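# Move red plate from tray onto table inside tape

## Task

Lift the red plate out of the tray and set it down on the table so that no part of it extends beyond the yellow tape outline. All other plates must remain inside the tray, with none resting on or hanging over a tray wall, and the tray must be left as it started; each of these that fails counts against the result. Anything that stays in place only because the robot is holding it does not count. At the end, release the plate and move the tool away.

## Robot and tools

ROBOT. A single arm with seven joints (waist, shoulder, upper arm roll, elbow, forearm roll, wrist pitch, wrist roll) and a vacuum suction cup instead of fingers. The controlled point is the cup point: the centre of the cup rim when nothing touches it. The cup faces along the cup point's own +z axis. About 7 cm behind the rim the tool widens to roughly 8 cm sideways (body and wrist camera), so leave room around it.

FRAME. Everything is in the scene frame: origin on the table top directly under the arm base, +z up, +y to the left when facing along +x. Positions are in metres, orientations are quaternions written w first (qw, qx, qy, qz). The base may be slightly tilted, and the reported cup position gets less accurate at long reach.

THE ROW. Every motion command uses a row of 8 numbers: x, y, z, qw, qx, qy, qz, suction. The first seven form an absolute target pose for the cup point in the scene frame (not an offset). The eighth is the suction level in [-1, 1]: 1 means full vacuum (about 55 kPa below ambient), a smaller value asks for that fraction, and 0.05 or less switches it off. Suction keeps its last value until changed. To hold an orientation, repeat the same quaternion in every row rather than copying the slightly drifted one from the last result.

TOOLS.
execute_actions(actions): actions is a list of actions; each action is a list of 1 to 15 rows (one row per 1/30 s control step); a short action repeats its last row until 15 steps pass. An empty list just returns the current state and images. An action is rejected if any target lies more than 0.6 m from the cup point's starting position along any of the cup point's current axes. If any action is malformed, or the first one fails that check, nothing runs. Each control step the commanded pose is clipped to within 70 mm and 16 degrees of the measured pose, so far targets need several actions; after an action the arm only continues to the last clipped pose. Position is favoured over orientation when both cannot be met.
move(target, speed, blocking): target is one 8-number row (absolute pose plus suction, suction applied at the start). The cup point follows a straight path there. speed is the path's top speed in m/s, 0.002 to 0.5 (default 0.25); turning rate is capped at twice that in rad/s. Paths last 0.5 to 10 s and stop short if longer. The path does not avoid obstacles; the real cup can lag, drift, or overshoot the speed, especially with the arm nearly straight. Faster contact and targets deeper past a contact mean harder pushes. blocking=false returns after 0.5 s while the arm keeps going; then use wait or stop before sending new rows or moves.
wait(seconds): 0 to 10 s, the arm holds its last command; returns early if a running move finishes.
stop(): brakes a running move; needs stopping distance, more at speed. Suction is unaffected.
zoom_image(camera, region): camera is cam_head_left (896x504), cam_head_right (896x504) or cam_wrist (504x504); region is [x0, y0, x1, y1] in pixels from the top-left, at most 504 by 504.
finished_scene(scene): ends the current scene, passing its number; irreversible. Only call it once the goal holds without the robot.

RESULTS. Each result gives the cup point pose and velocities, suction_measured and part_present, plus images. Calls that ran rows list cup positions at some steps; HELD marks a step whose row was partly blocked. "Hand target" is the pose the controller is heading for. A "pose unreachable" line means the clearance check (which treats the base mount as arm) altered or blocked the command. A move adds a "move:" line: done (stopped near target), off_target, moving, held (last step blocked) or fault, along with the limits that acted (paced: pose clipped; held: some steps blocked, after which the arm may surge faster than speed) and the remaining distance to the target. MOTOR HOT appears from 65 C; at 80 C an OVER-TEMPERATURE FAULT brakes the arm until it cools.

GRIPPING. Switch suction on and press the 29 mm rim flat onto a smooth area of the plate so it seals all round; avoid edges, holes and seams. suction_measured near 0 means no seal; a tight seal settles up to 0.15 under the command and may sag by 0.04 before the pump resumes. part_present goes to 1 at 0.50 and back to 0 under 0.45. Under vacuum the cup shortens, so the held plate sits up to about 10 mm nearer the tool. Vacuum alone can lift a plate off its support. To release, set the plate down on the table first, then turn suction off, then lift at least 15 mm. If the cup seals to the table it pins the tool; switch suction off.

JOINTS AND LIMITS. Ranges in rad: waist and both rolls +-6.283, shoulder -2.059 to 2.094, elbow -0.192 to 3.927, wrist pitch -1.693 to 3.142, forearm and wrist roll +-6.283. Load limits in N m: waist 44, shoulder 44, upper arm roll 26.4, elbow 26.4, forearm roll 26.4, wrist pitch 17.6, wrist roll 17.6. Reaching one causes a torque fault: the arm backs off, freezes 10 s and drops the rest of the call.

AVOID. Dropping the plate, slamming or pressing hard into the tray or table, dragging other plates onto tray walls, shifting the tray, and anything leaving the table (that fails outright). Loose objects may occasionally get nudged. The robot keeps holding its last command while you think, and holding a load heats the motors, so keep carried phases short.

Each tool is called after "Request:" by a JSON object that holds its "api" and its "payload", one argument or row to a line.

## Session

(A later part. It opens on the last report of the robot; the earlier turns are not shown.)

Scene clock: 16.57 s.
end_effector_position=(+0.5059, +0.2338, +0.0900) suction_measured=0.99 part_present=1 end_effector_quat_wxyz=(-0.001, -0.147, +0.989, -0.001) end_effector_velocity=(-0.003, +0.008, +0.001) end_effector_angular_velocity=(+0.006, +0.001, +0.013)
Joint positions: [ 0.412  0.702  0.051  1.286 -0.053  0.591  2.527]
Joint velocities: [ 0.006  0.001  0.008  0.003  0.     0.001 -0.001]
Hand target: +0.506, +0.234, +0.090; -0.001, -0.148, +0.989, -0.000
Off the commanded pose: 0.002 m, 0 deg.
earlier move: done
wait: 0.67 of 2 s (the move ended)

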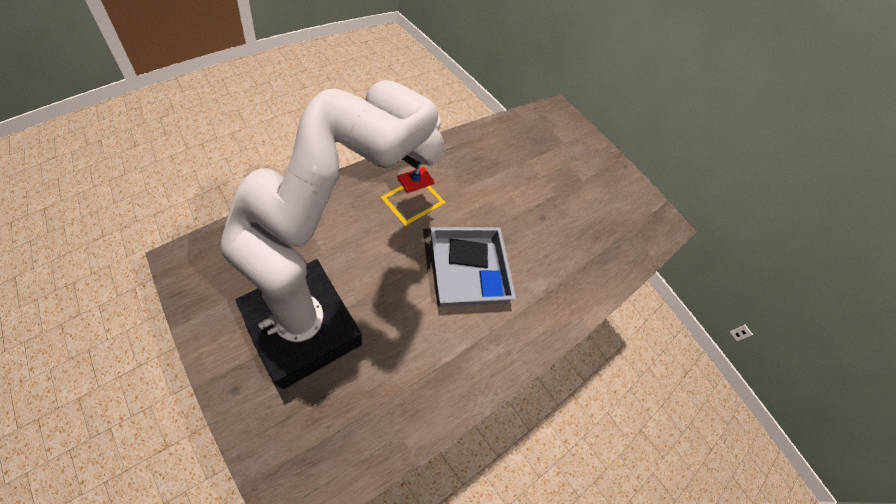

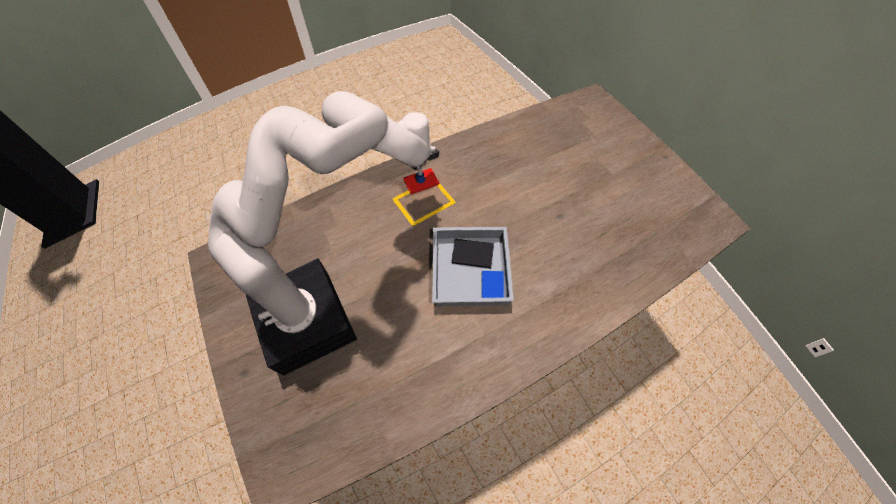

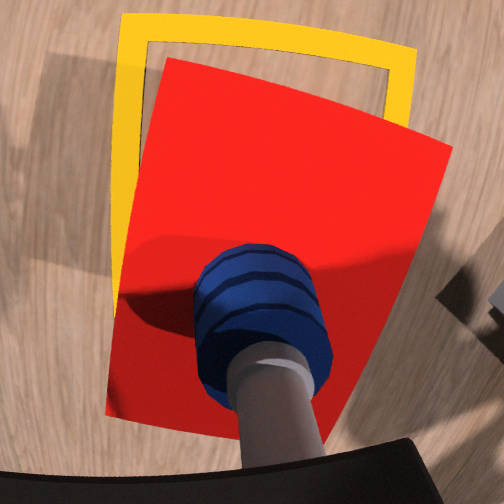

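Request:
{"api": "move", "payload": {
  "target": [0.501, 0.231, 0.02, 0.0, -0.2293, 0.9734, 0.0, 1],
  "speed": 0.12
}}

Scene clock: 18.93 s.
end_effector_position=(+0.5013, +0.2311, +0.0204) suction_measured=0.96 part_present=1 end_effector_quat_wxyz=(+0.000, -0.229, +0.973, -0.000) end_effector_velocity=(-0.004, -0.002, -0.004) end_effector_angular_velocity=(-0.004, +0.009, +0.001)
Joint positions: [ 0.392  0.863  0.067  1.317 -0.106  0.461  2.396]
Joint velocities: [ 0.001  0.005 -0.001 -0.004 -0.     0.001 -0.001]
Hand target: +0.501, +0.231, +0.020; +0.000, -0.229, +0.973, -0.000
Off the commanded pose: 0.001 m, 0 deg.
move: done

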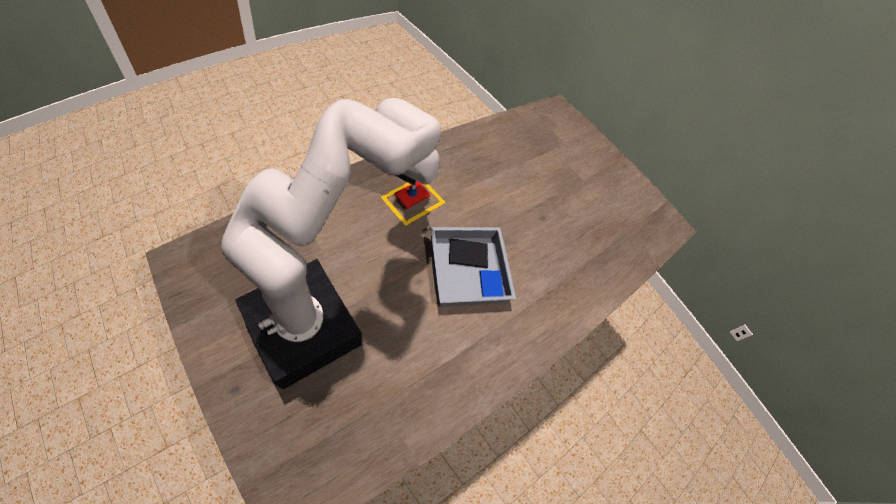

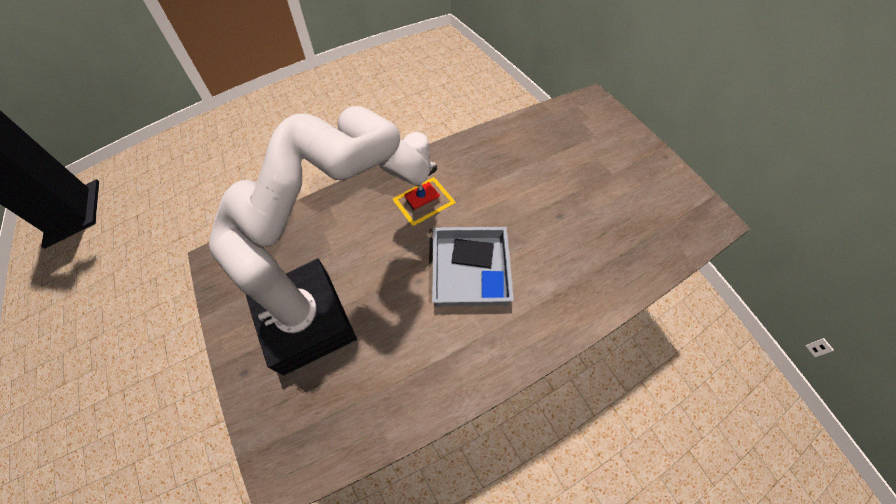

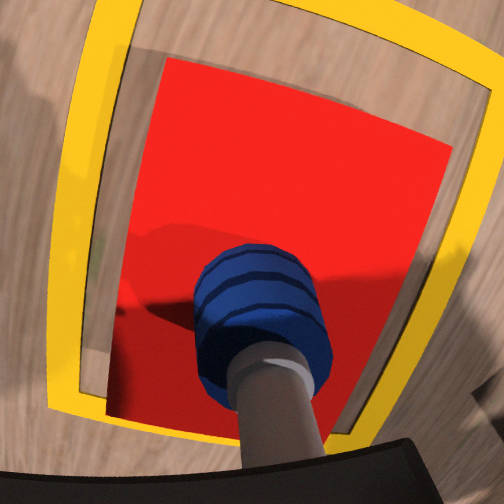

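Request:
{"api": "move", "payload": {
  "target": [0.499, 0.229, 0.004, 0.0, -0.2293, 0.9734, 0.0, 1],
  "speed": 0.03
}}

Scene clock: 20.10 s.
end_effector_position=(+0.4991, +0.2290, +0.0041) suction_measured=0.99 part_present=1 end_effector_quat_wxyz=(+0.000, -0.229, +0.973, +0.000) end_effector_velocity=(+0.003, +0.002, +0.003) end_effector_angular_velocity=(+0.003, -0.007, +0.001)
Joint positions: [ 0.393  0.901  0.063  1.324 -0.109  0.432  2.396]
Joint velocities: [ 0.002 -0.003 -0.     0.004  0.    -0.002 -0.   ]
Hand target: +0.499, +0.229, +0.004; +0.000, -0.229, +0.973, -0.000
Off the commanded pose: 0.000 m, 0 deg.
move: done

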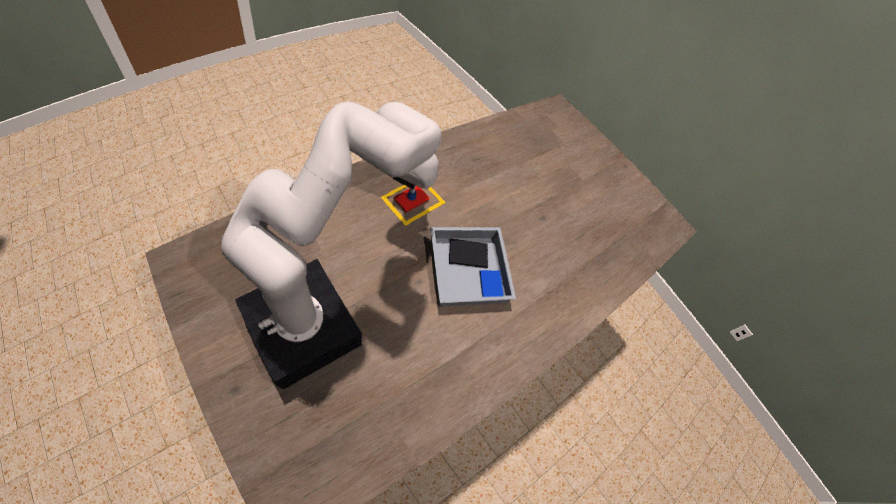

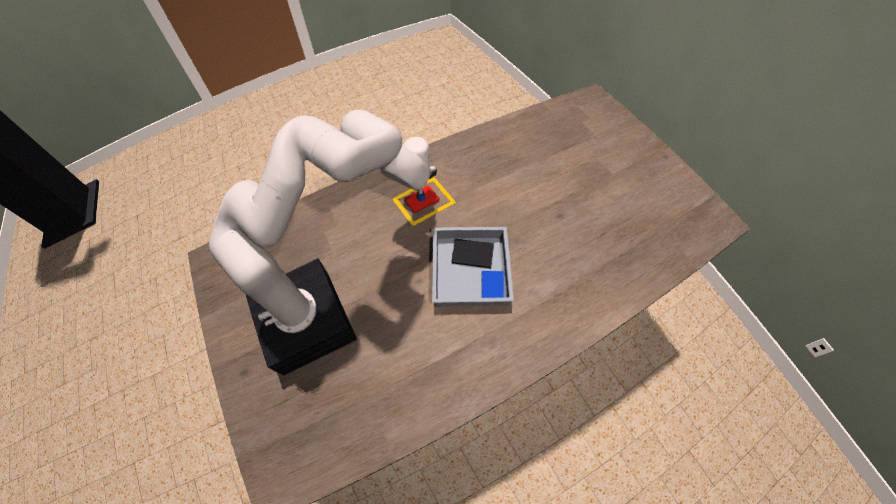

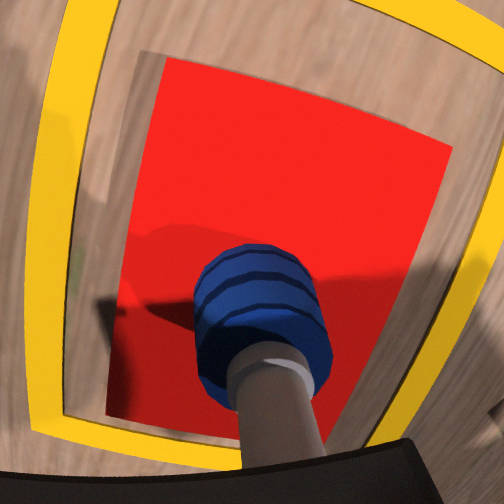

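Request:
{"api": "zoom_image", "payload": {
  "camera": "cam_head_right",
  "region": [385, 165, 465, 230]
}}

Request:
{"api": "zoom_image", "payload": {
  "camera": "cam_head_left",
  "region": [375, 165, 455, 230]
}}

Region (385, 165, 465, 230) of cam_head_right's 896x504 image, scaled by 6.300, with more detail than that image has; it fills the top 410 rows of this view, and the rest is white.

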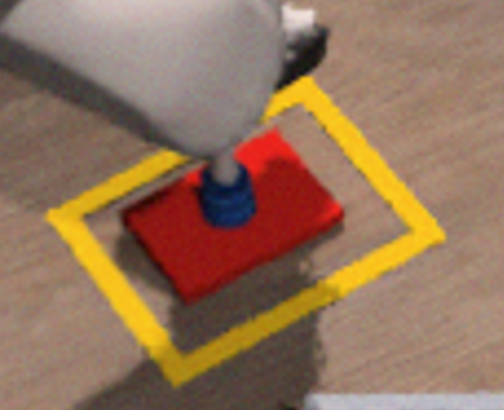

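Region (375, 165, 455, 230) of cam_head_left's 896x504 image, scaled by 6.300, with more detail than that image has; it fills the top 410 rows of this view, and the rest is white.

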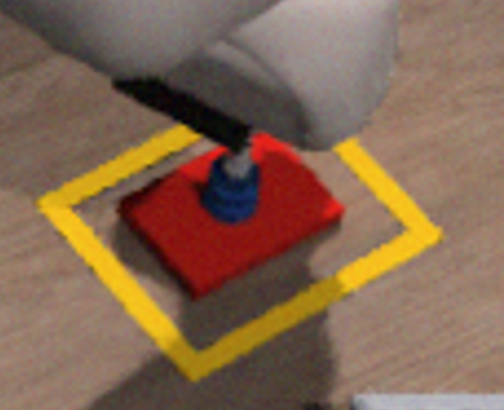

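Request:
{"api": "move", "payload": {
  "target": [0.499, 0.229, -0.001, 0.0, -0.2293, 0.9734, 0.0, 1],
  "speed": 0.012
}}

Scene clock: 21.00 s.
end_effector_position=(+0.5003, +0.2296, +0.0005) suction_measured=0.99 part_present=1 end_effector_quat_wxyz=(+0.002, -0.229, +0.973, +0.000) end_effector_velocity=(-0.001, -0.001, -0.001) end_effector_angular_velocity=(-0.002, +0.001, +0.000)
Joint positions: [ 0.394  0.913  0.062  1.333 -0.11   0.424  2.396]
Joint velocities: [ 0.001  0.002 -0.001 -0.001 -0.    -0.    -0.   ]
Hand target: +0.499, +0.229, -0.001; +0.000, -0.229, +0.973, -0.000
Off the commanded pose: 0.002 m, 0 deg.
move: done

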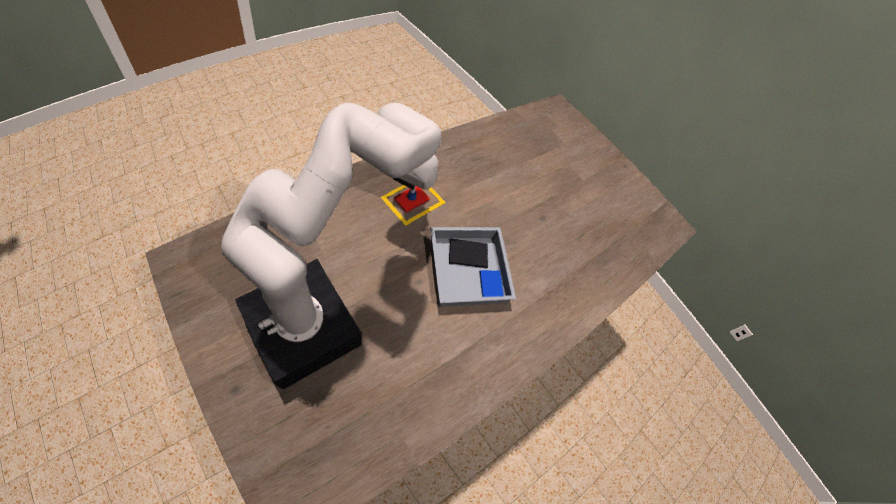

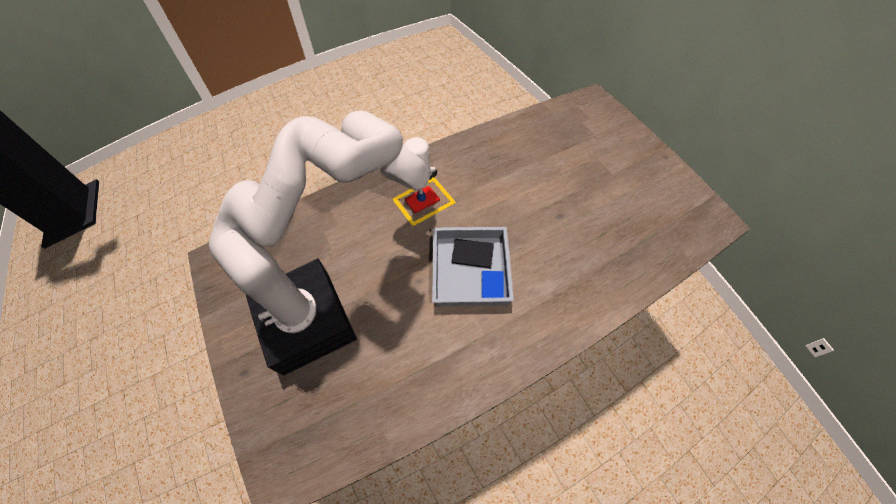

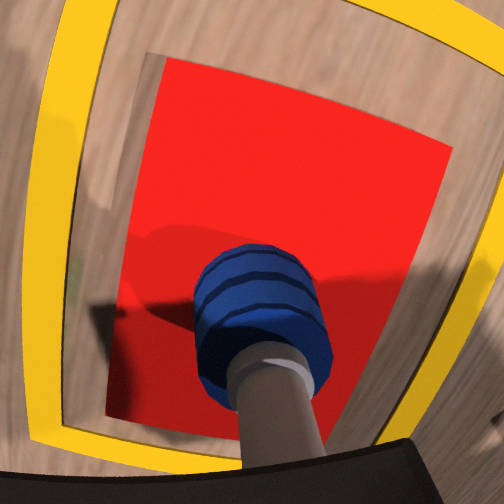

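Request:
{"api": "execute_actions", "payload": {
  "actions": [
    [[0.500, 0.2295, 0.001, 0.0, -0.2293, 0.9734, 0.0, -1]]
  ]
}}

Scene clock: 21.57 s.
end_effector_position=(+0.5000, +0.2295, +0.0010) suction_measured=0.00 part_present=0 end_effector_quat_wxyz=(+0.000, -0.229, +0.973, +0.000) end_effector_velocity=(-0.000, -0.000, +0.000) end_effector_angular_velocity=(-0.000, +0.000, -0.001)
Joint positions: [ 0.393  0.911  0.062  1.334 -0.109  0.43   2.396]
Joint velocities: [-0.    -0.001 -0.    -0.     0.     0.001  0.   ]
Hand target: +0.500, +0.230, +0.001; -0.000, -0.229, +0.973, -0.000
Off the commanded pose: 0.000 m, 0 deg.
Step readings (end_effector_position):
0: (+0.5003, +0.2296, +0.0004)
1: (+0.5003, +0.2296, +0.0005)
2: (+0.5005, +0.2297, +0.0009)
4: (+0.5002, +0.2296, +0.0009)
8: (+0.5001, +0.2295, +0.0009)
15: end_effector_position above

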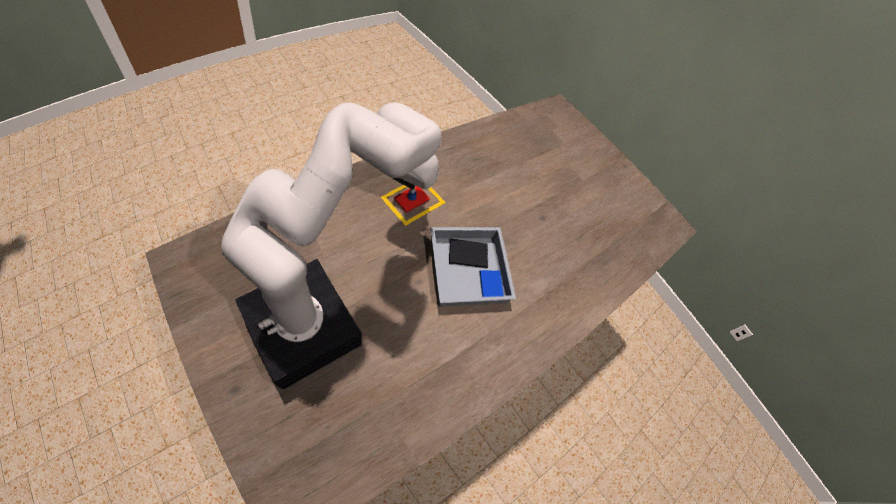

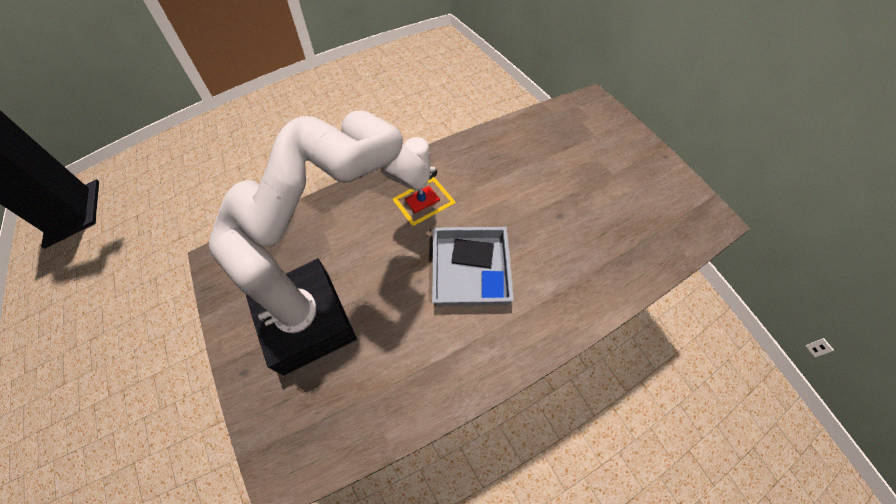

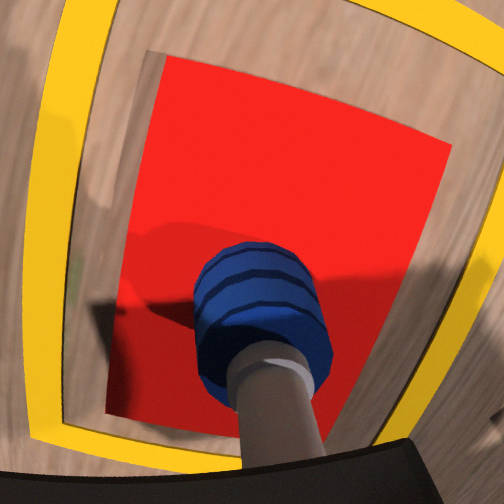

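Suction released. Now lift straight up and clear.

Request:
{"api": "move", "payload": {
  "target": [0.500, 0.2295, 0.12, 0.0, -0.2293, 0.9734, 0.0, -1],
  "speed": 0.15
}}

Scene clock: 22.87 s.
end_effector_position=(+0.4996, +0.2294, +0.1194) suction_measured=0.00 part_present=0 end_effector_quat_wxyz=(-0.001, -0.230, +0.973, +0.000) end_effector_velocity=(+0.004, +0.002, +0.006) end_effector_angular_velocity=(+0.005, -0.012, -0.001)
Joint positions: [ 0.372  0.618  0.091  1.241 -0.082  0.633  2.377]
Joint velocities: [ 0.    -0.006  0.     0.006  0.    -0.     0.   ]
Hand target: +0.500, +0.230, +0.120; -0.000, -0.230, +0.973, +0.000
Off the commanded pose: 0.001 m, 0 deg.
move: done

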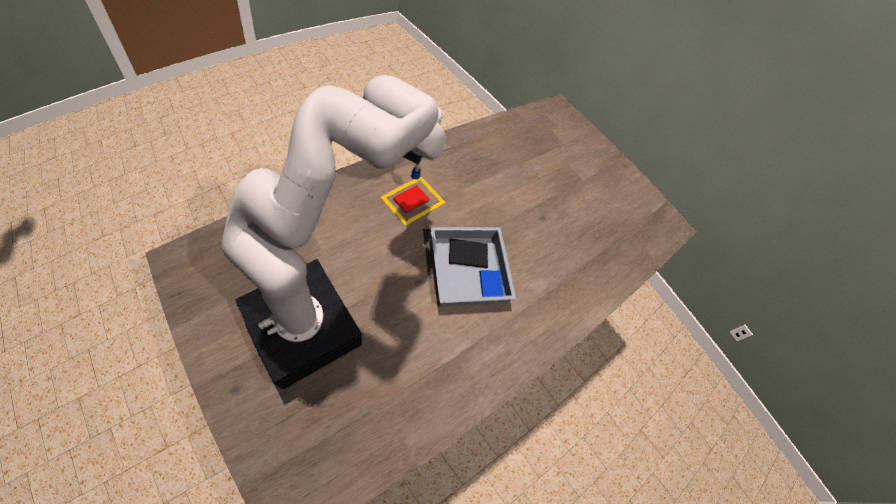

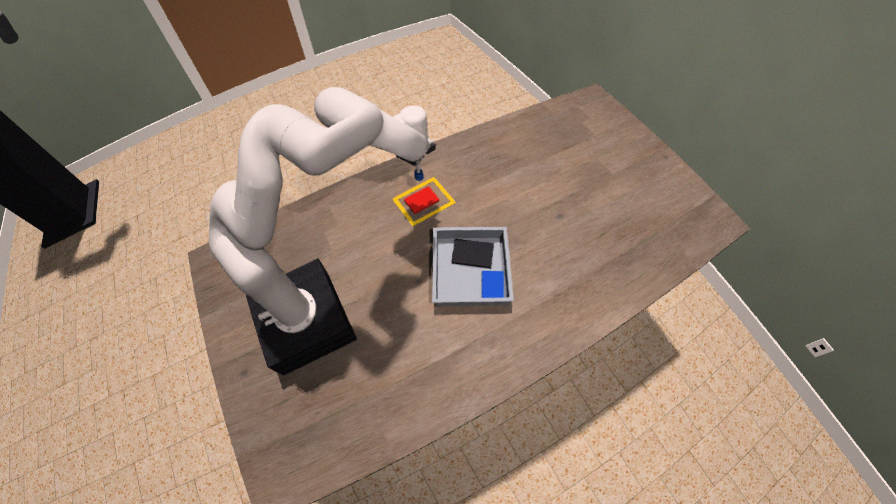

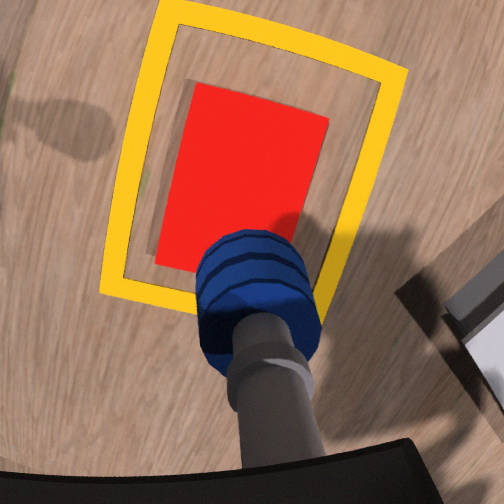

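Request:
{"api": "finished_scene", "payload": {
  "scene": 1
}}

The scene is finished: the task was done.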